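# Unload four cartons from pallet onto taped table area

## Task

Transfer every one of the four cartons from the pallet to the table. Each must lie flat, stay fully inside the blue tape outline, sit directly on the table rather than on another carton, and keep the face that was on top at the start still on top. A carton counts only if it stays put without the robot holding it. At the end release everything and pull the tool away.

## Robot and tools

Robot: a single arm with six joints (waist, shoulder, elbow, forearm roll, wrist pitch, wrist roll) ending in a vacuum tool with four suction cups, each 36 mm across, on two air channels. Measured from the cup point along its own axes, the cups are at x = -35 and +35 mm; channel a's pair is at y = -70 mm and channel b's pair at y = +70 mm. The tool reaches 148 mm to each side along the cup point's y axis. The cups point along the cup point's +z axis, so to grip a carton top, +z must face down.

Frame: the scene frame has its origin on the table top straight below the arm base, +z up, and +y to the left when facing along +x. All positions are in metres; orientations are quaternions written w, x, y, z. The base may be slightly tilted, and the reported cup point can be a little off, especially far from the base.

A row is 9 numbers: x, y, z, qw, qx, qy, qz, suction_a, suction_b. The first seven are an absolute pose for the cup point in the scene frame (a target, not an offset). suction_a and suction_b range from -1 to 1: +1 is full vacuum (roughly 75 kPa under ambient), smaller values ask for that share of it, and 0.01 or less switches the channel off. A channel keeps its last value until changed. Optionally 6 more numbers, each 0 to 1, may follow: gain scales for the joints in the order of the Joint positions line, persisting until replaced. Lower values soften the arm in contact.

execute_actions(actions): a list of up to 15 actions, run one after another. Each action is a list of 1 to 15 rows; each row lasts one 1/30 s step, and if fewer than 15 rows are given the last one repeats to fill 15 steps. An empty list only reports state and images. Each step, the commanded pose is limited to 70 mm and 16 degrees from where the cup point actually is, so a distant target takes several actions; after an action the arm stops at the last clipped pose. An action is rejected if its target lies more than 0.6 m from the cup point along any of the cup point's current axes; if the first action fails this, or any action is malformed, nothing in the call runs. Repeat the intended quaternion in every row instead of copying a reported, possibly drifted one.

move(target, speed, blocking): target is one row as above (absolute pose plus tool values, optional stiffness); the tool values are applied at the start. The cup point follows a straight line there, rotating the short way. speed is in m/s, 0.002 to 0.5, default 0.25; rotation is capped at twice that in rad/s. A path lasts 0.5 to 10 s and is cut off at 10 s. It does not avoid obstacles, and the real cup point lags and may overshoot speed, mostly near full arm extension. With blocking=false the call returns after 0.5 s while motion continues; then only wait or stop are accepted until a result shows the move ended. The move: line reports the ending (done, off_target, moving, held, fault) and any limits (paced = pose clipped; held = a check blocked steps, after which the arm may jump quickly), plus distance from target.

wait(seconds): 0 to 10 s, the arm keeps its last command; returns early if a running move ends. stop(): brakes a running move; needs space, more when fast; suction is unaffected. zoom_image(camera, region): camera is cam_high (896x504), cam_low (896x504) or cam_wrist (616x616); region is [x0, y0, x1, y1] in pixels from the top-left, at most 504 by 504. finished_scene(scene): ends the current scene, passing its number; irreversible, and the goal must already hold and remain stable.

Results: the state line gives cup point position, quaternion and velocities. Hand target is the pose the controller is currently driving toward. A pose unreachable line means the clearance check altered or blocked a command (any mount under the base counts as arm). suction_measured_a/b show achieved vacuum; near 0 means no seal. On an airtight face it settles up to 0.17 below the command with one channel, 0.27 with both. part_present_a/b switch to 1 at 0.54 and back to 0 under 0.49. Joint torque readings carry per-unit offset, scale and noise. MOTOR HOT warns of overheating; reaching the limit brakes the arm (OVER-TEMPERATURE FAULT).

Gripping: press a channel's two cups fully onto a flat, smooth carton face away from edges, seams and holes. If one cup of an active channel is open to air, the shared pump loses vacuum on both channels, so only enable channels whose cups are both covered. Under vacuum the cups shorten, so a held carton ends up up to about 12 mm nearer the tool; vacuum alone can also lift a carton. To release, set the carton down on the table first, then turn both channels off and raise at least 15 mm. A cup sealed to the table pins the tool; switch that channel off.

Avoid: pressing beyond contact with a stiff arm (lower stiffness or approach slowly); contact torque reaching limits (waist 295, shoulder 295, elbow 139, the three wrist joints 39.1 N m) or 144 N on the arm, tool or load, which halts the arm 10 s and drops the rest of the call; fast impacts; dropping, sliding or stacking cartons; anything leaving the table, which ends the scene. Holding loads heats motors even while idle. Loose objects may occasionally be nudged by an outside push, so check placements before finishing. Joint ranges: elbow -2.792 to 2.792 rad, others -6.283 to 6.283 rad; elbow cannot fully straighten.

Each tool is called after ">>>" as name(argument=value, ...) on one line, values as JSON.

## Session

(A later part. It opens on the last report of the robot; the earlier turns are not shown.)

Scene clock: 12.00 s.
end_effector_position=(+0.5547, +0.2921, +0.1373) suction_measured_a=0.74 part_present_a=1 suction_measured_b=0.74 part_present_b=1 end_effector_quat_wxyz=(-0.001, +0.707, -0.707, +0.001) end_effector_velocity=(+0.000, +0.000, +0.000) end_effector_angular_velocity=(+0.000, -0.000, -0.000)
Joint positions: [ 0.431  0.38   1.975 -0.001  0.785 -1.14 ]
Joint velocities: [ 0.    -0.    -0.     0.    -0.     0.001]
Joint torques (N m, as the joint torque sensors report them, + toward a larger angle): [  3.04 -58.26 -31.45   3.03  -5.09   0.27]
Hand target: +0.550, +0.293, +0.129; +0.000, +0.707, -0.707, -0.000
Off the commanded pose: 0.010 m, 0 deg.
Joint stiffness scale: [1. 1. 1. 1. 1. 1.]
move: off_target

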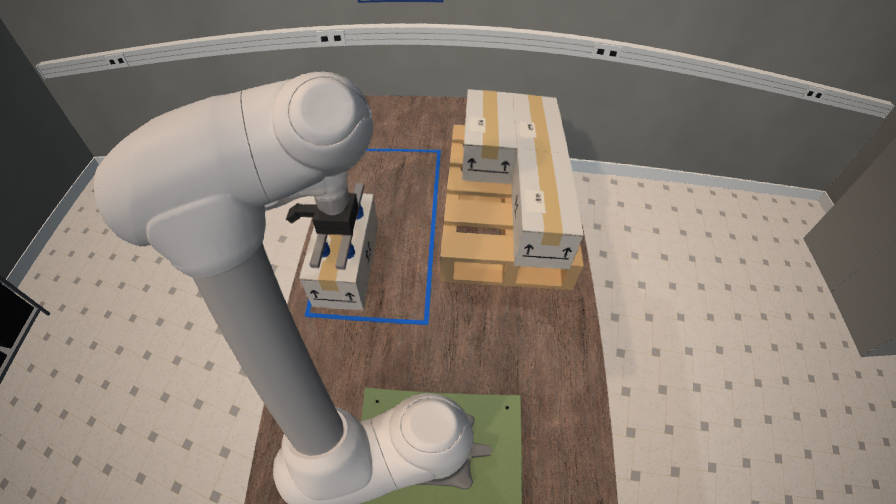

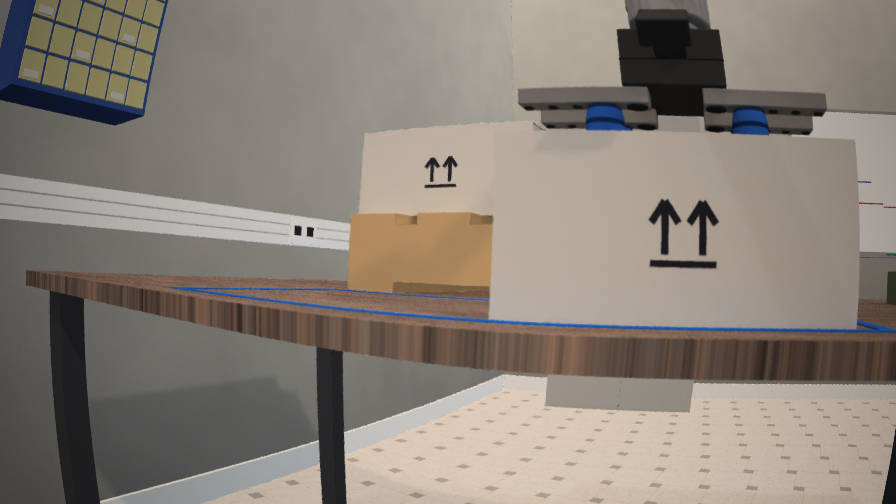

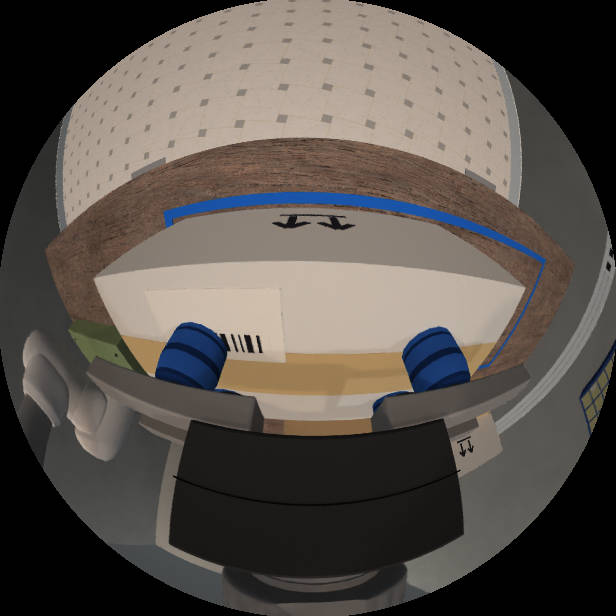

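>>> execute_actions(actions=[[[0.554,0.292,0.142,0,0.7071,-0.7071,0,0,0]]])

>>> move(target=[0.56,0.285,0.25,0,0.7071,-0.7071,0,0,0])

>>> move(target=[0.97,-0.134,0.305,0,0.6965,-0.7175,0,0,0], speed=0.35)

>>> move(target=[0.97,-0.134,0.258,0,0.6965,-0.7175,0,1,1], speed=0.04)

Scene clock: 12.80 s.
end_effector_position=(+0.5549, +0.2922, +0.1433) suction_measured_a=0.00 part_present_a=0 suction_measured_b=0.00 part_present_b=0 end_effector_quat_wxyz=(-0.004, +0.707, -0.707, +0.002) end_effector_velocity=(-0.000, +0.001, +0.000) end_effector_angular_velocity=(-0.000, +0.000, +0.002)
Joint positions: [ 0.431  0.371  1.975 -0.001  0.789 -1.14 ]
Joint velocities: [ 0.001  0.    -0.    -0.     0.    -0.   ]
Joint torques (N m, as the joint torque sensors report them, + toward a larger angle): [ -0.06 -55.08 -24.07   2.63  -1.28   0.06]
Hand target: +0.554, +0.292, +0.142; -0.000, +0.707, -0.707, +0.000
Off the commanded pose: 0.002 m, 0 deg.
Joint stiffness scale: [1. 1. 1. 1. 1. 1.]

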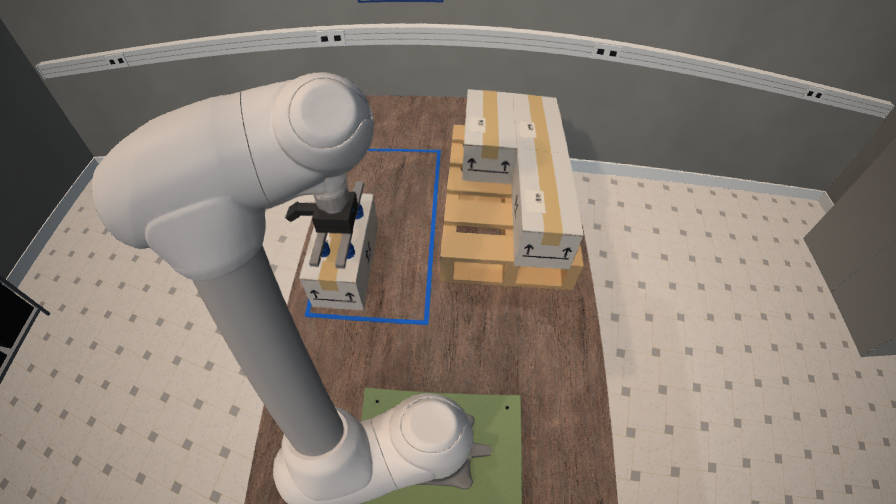

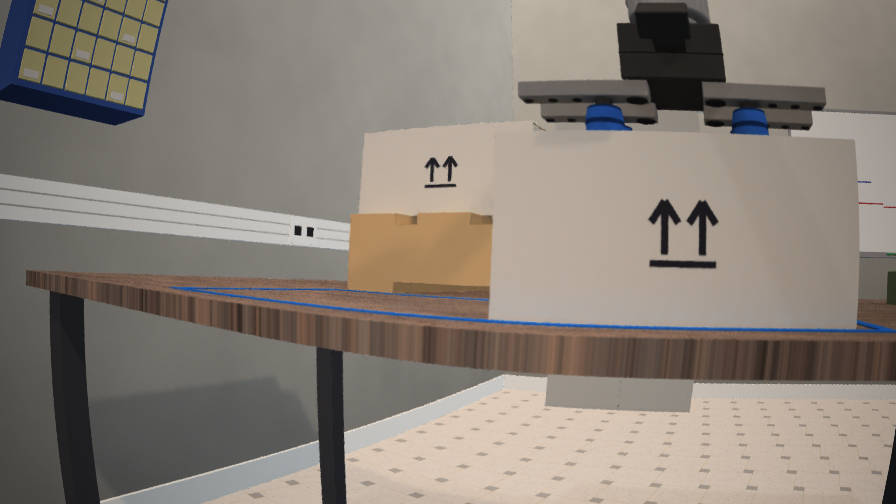

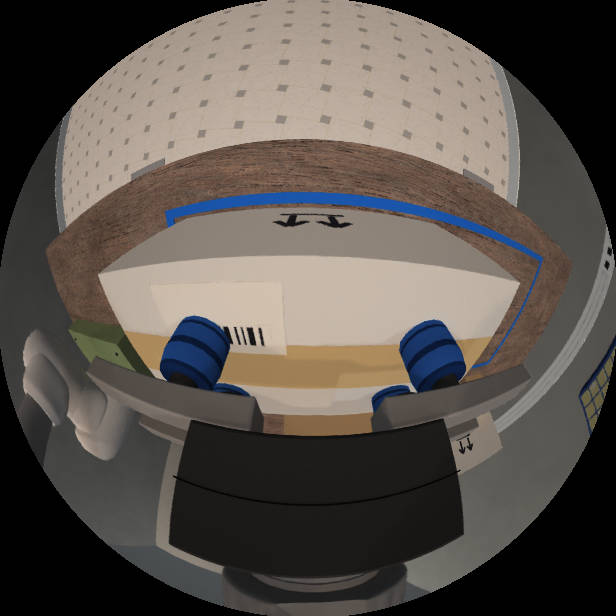

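Scene clock: 13.67 s.
end_effector_position=(+0.5577, +0.2865, +0.2459) suction_measured_a=0.00 part_present_a=0 suction_measured_b=0.00 part_present_b=0 end_effector_quat_wxyz=(-0.000, +0.707, -0.707, +0.001) end_effector_velocity=(-0.001, +0.000, -0.000) end_effector_angular_velocity=(-0.002, +0.004, +0.001)
Joint positions: [ 0.421  0.261  1.896 -0.001  0.983 -1.151]
Joint velocities: [ 0.001  0.    -0.     0.     0.004 -0.   ]
Joint torques (N m, as the joint torque sensors report them, + toward a larger angle): [  1.74 -71.22 -37.87   3.48  -0.21  -0.05]
Hand target: +0.560, +0.285, +0.250; -0.000, +0.707, -0.707, +0.000
Off the commanded pose: 0.005 m, 0 deg.
Joint stiffness scale: [1. 1. 1. 1. 1. 1.]
move: off_target

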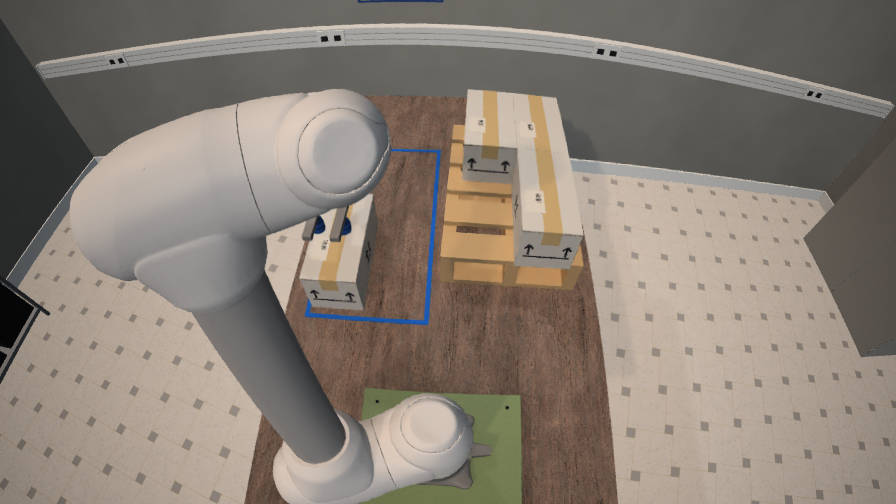

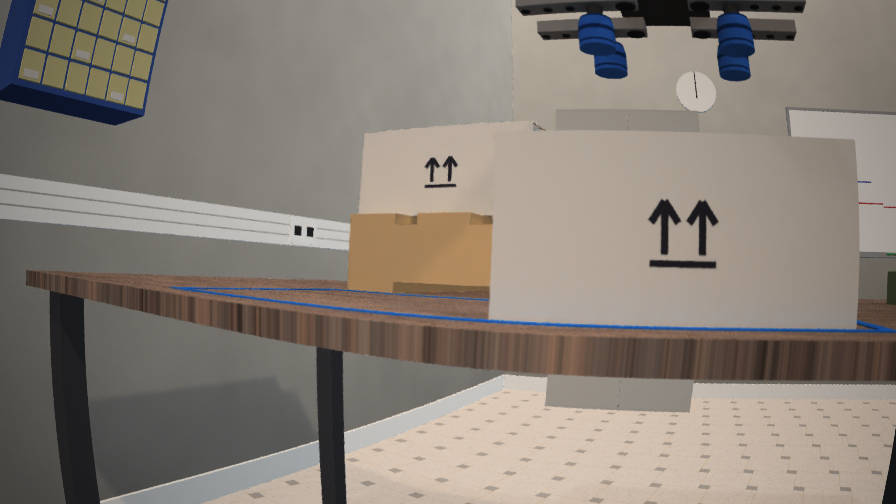

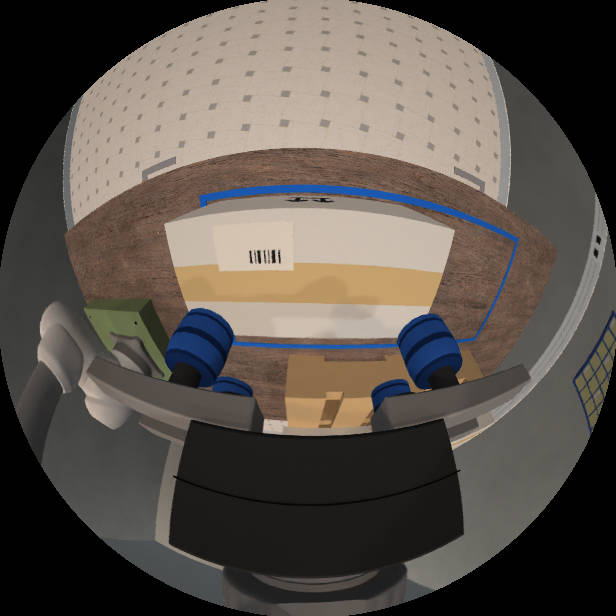

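Scene clock: 15.90 s.
end_effector_position=(+0.9707, -0.1300, +0.3025) suction_measured_a=0.00 part_present_a=0 suction_measured_b=0.00 part_present_b=0 end_effector_quat_wxyz=(-0.000, +0.696, -0.718, +0.002) end_effector_velocity=(+0.001, +0.000, +0.002) end_effector_angular_velocity=(-0.000, -0.002, +0.001)
Joint positions: [-0.167  0.763  0.991 -0.001  1.384 -1.709]
Joint velocities: [ 0.    -0.    -0.003  0.     0.002 -0.   ]
Joint torques (N m, as the joint torque sensors report them, + toward a larger angle): [   0.19 -127.84  -46.2     4.19   -0.08    0.49]
Hand target: +0.971, -0.133, +0.305; +0.000, +0.696, -0.718, -0.000
Off the commanded pose: 0.005 m, 0 deg.
Joint stiffness scale: [1. 1. 1. 1. 1. 1.]
move: off_target

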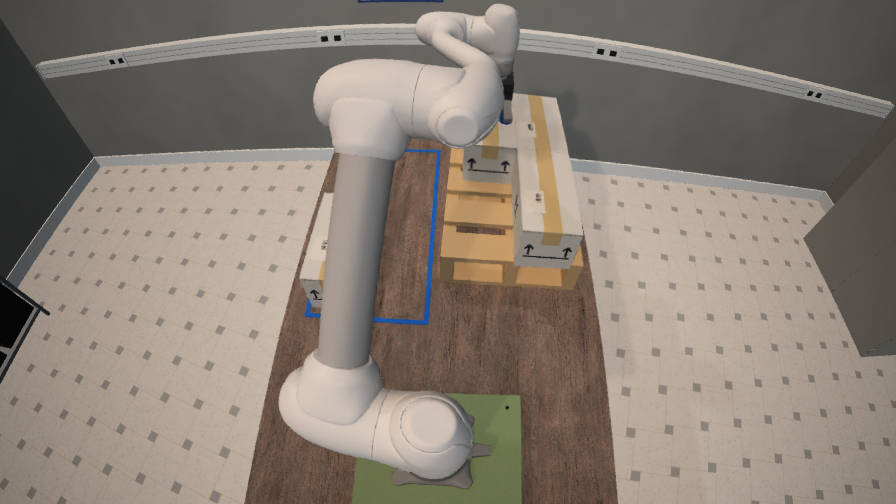

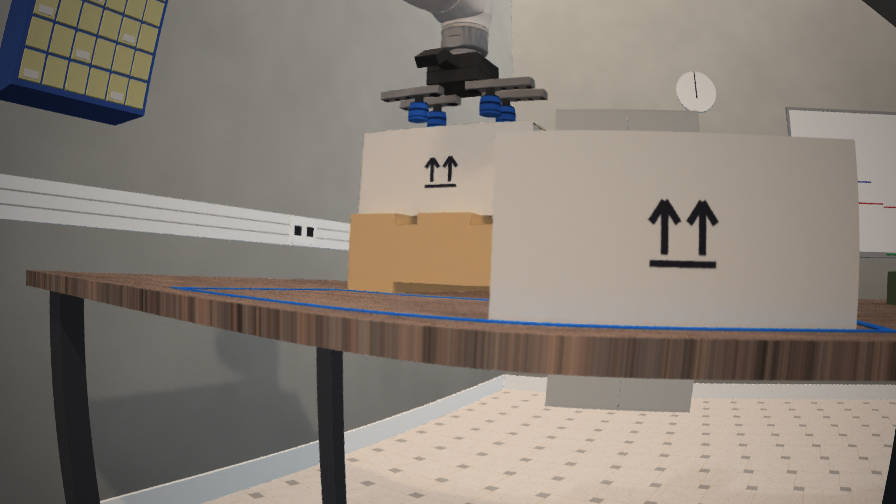

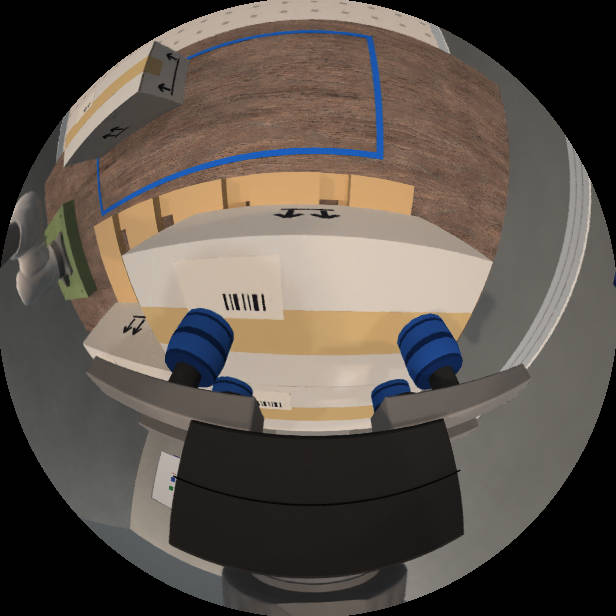

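Scene clock: 17.43 s.
end_effector_position=(+0.9709, -0.1302, +0.2626) suction_measured_a=0.53 part_present_a=0 suction_measured_b=0.53 part_present_b=0 end_effector_quat_wxyz=(+0.001, +0.697, -0.717, +0.000) end_effector_velocity=(+0.003, +0.001, +0.001) end_effector_angular_velocity=(-0.002, -0.012, +0.002)
Joint positions: [-0.167  0.781  1.032 -0.001  1.329 -1.71 ]
Joint velocities: [ 0.001 -0.001 -0.     0.    -0.012 -0.001]
Joint torques (N m, as the joint torque sensors report them, + toward a larger angle): [  -1.94 -130.63  -45.34    3.69    1.9     0.32]
Hand target: +0.970, -0.134, +0.258; +0.000, +0.697, -0.718, -0.000
Off the commanded pose: 0.006 m, 0 deg.
Joint stiffness scale: [1. 1. 1. 1. 1. 1.]
move: off_target

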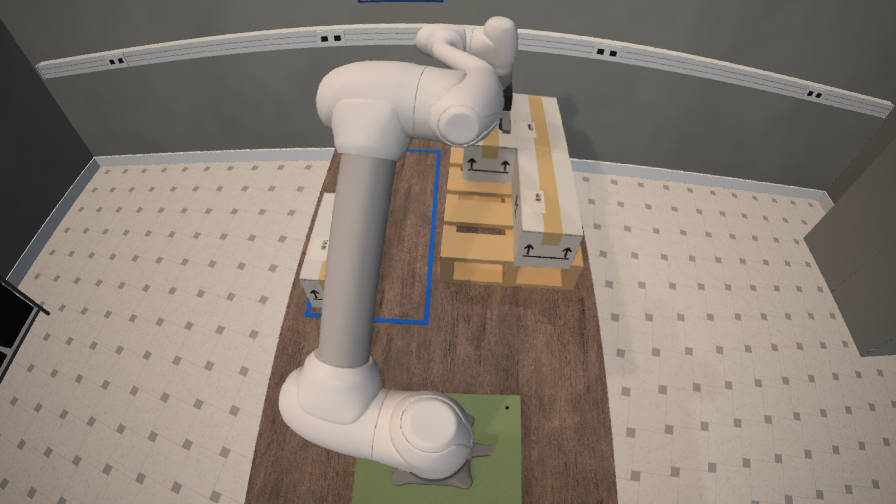

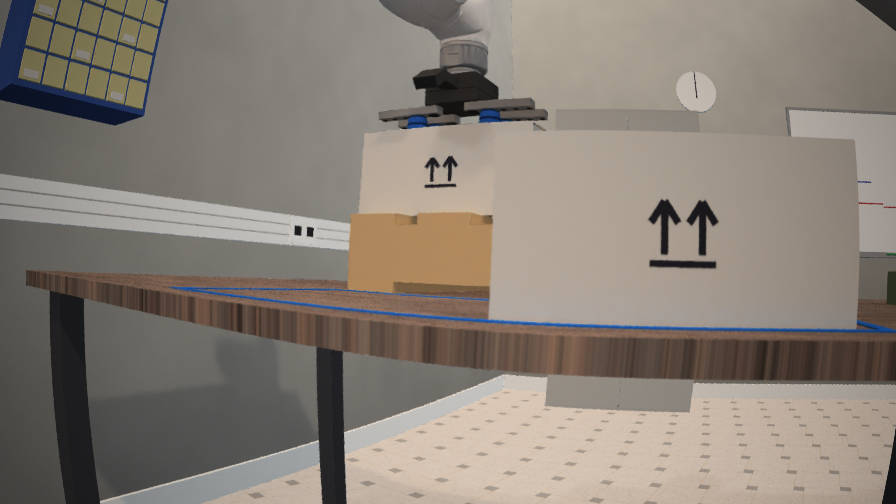

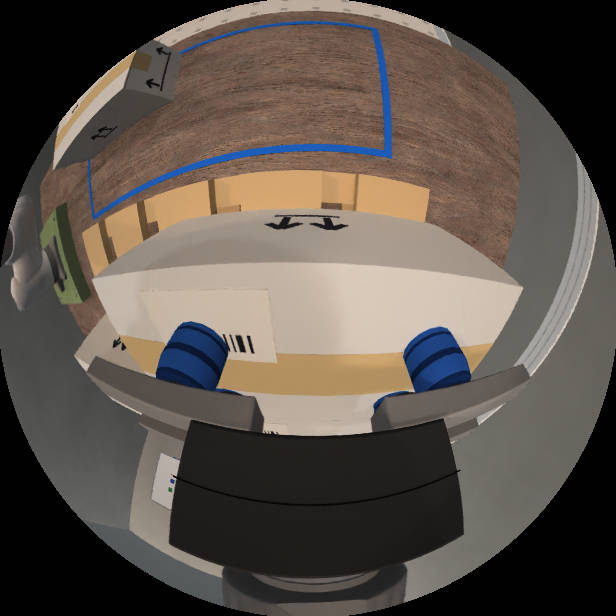

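>>> move(target=[0.965,-0.12,0.287,0,0.6965,-0.7175,0,1,1], speed=0.06)

>>> move(target=[0.905,0.12,0.287,0,0.7071,-0.7071,0,1,1])

>>> move(target=[0.905,0.294,0.152,0,0.7071,-0.7071,0,1,1], speed=0.2)

Scene clock: 18.47 s.
end_effector_position=(+0.9660, -0.1244, +0.2844) suction_measured_a=0.73 part_present_a=1 suction_measured_b=0.73 part_present_b=1 end_effector_quat_wxyz=(-0.001, +0.696, -0.718, +0.002) end_effector_velocity=(-0.000, -0.000, -0.000) end_effector_angular_velocity=(-0.000, -0.000, -0.001)
Joint positions: [-0.162  0.758  1.032 -0.001  1.346 -1.704]
Joint velocities: [-0.     0.     0.     0.    -0.     0.001]
Joint torques (N m, as the joint torque sensors report them, + toward a larger angle): [   0.13 -146.99  -59.63    4.74   -0.05    0.25]
Hand target: +0.965, -0.120, +0.287; -0.000, +0.697, -0.718, +0.000
Off the commanded pose: 0.005 m, 0 deg.
Joint stiffness scale: [1. 1. 1. 1. 1. 1.]
move: off_target

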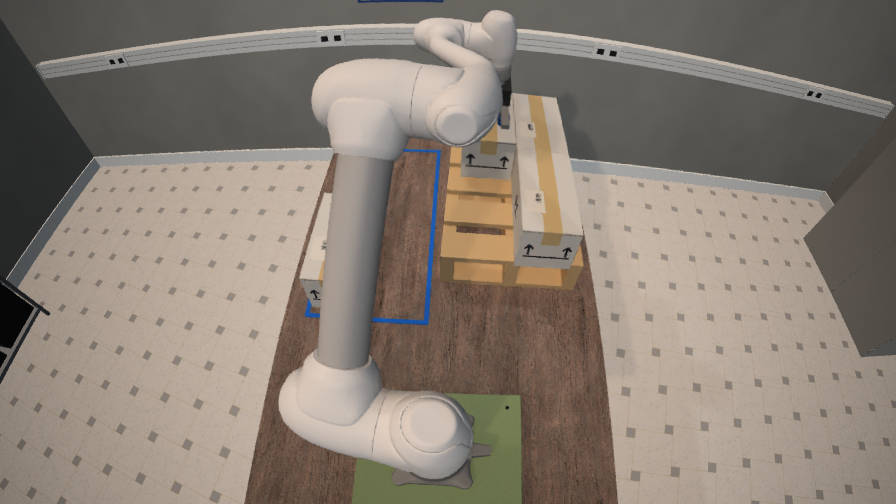

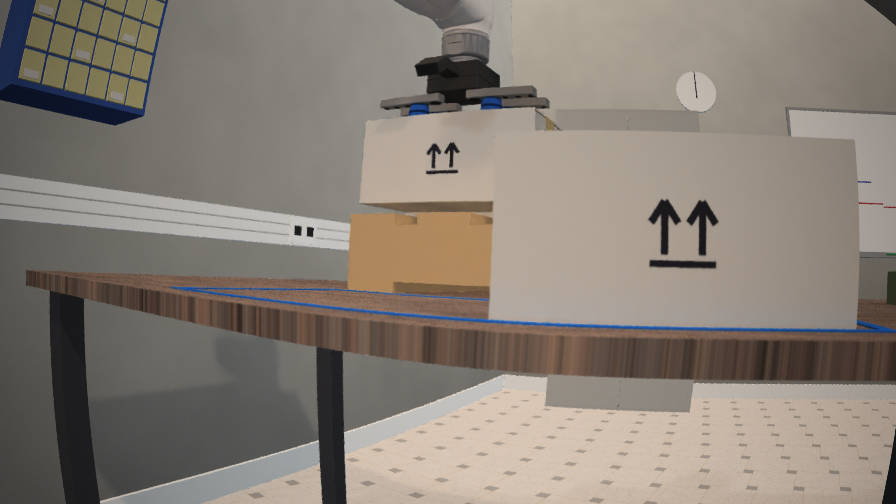

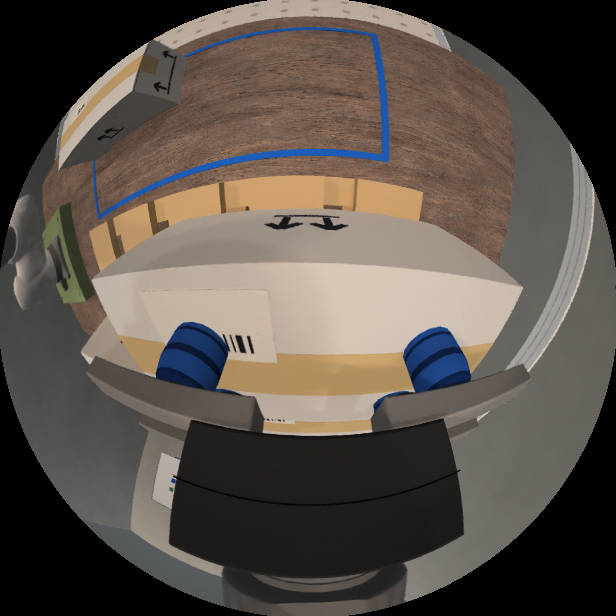

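Scene clock: 19.93 s.
end_effector_position=(+0.9059, +0.1165, +0.2894) suction_measured_a=0.74 part_present_a=1 suction_measured_b=0.74 part_present_b=1 end_effector_quat_wxyz=(+0.002, +0.707, -0.707, -0.001) end_effector_velocity=(-0.000, -0.001, -0.001) end_effector_angular_velocity=(-0.000, +0.002, -0.004)
Joint positions: [ 0.092  0.655  1.204 -0.001  1.286 -1.481]
Joint velocities: [-0.001  0.     0.001  0.     0.001  0.003]
Joint torques (N m, as the joint torque sensors report them, + toward a larger angle): [   2.58 -138.16  -57.9     4.19    0.09    0.07]
Hand target: +0.905, +0.120, +0.287; -0.000, +0.707, -0.707, +0.000
Off the commanded pose: 0.004 m, 0 deg.
Joint stiffness scale: [1. 1. 1. 1. 1. 1.]
move: off_target

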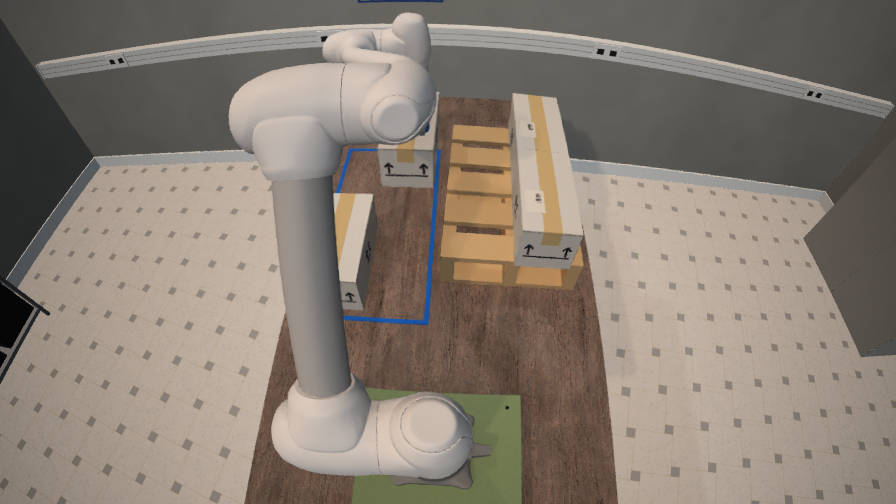

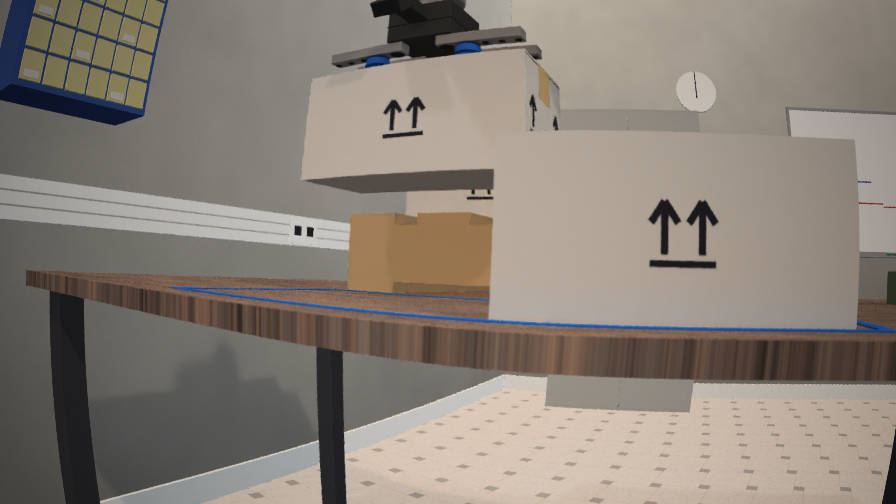

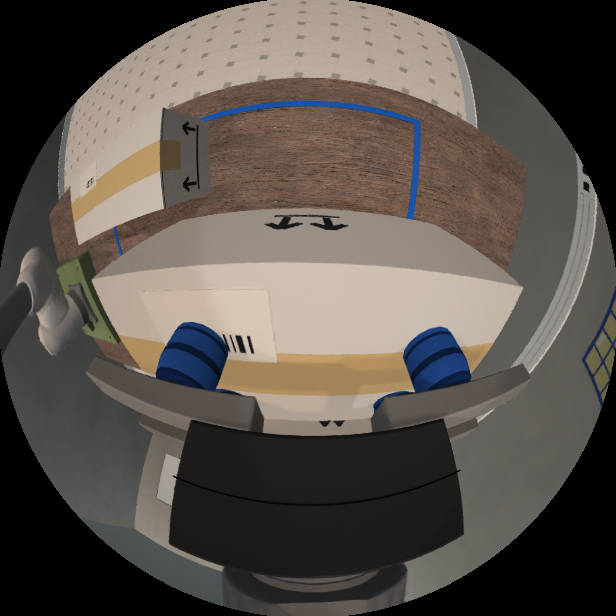

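Scene clock: 21.47 s.
end_effector_position=(+0.9002, +0.2887, +0.1494) suction_measured_a=0.74 part_present_a=1 suction_measured_b=0.74 part_present_b=1 end_effector_quat_wxyz=(+0.007, +0.707, -0.707, -0.003) end_effector_velocity=(+0.002, -0.000, +0.002) end_effector_angular_velocity=(+0.001, -0.004, -0.004)
Joint positions: [ 0.275  0.797  1.217 -0.001  1.142 -1.297]
Joint velocities: [-0.001  0.    -0.004 -0.    -0.001  0.003]
Joint torques (N m, as the joint torque sensors report them, + toward a larger angle): [  -1.04 -149.02  -54.62    4.16    0.12   -0.17]
Hand target: +0.905, +0.294, +0.152; -0.000, +0.707, -0.707, +0.000
Off the commanded pose: 0.008 m, 1 deg.
Joint stiffness scale: [1. 1. 1. 1. 1. 1.]
move: off_target

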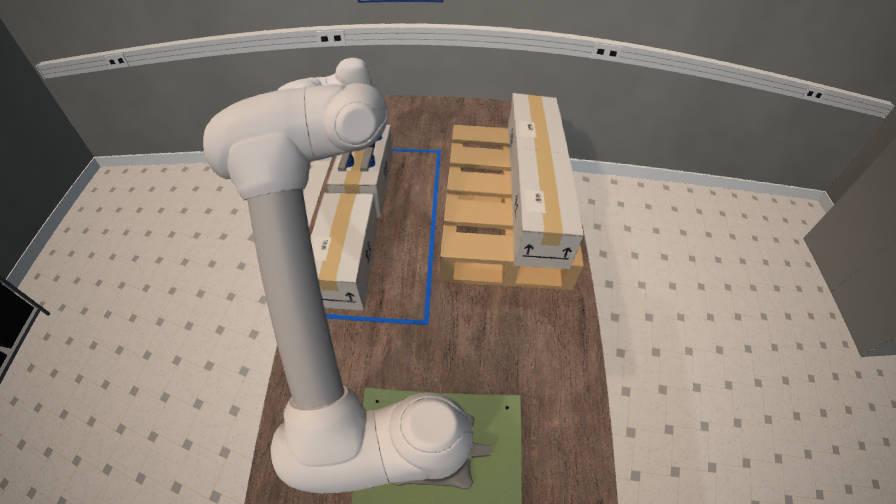

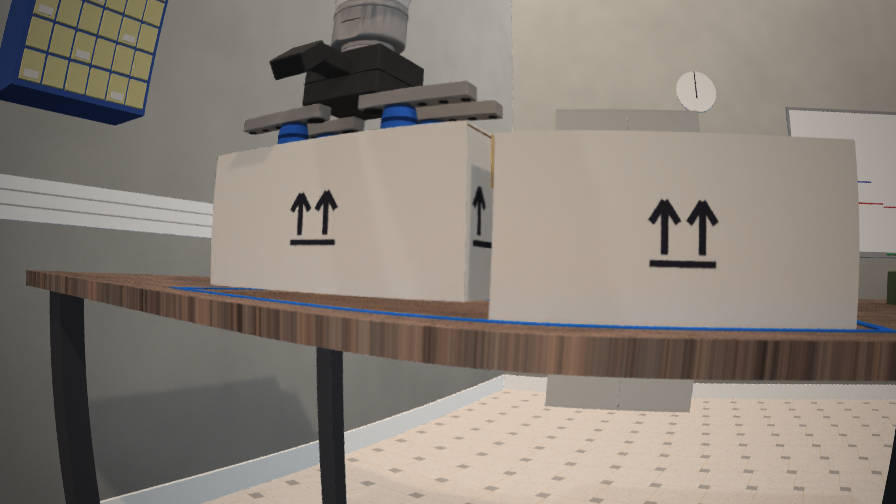

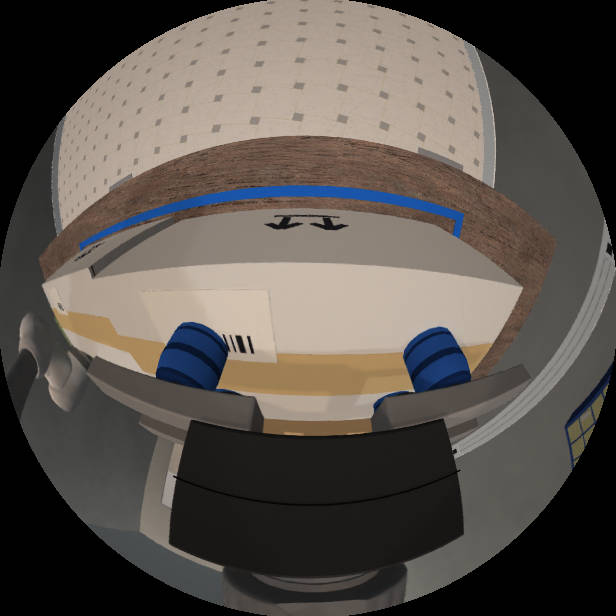

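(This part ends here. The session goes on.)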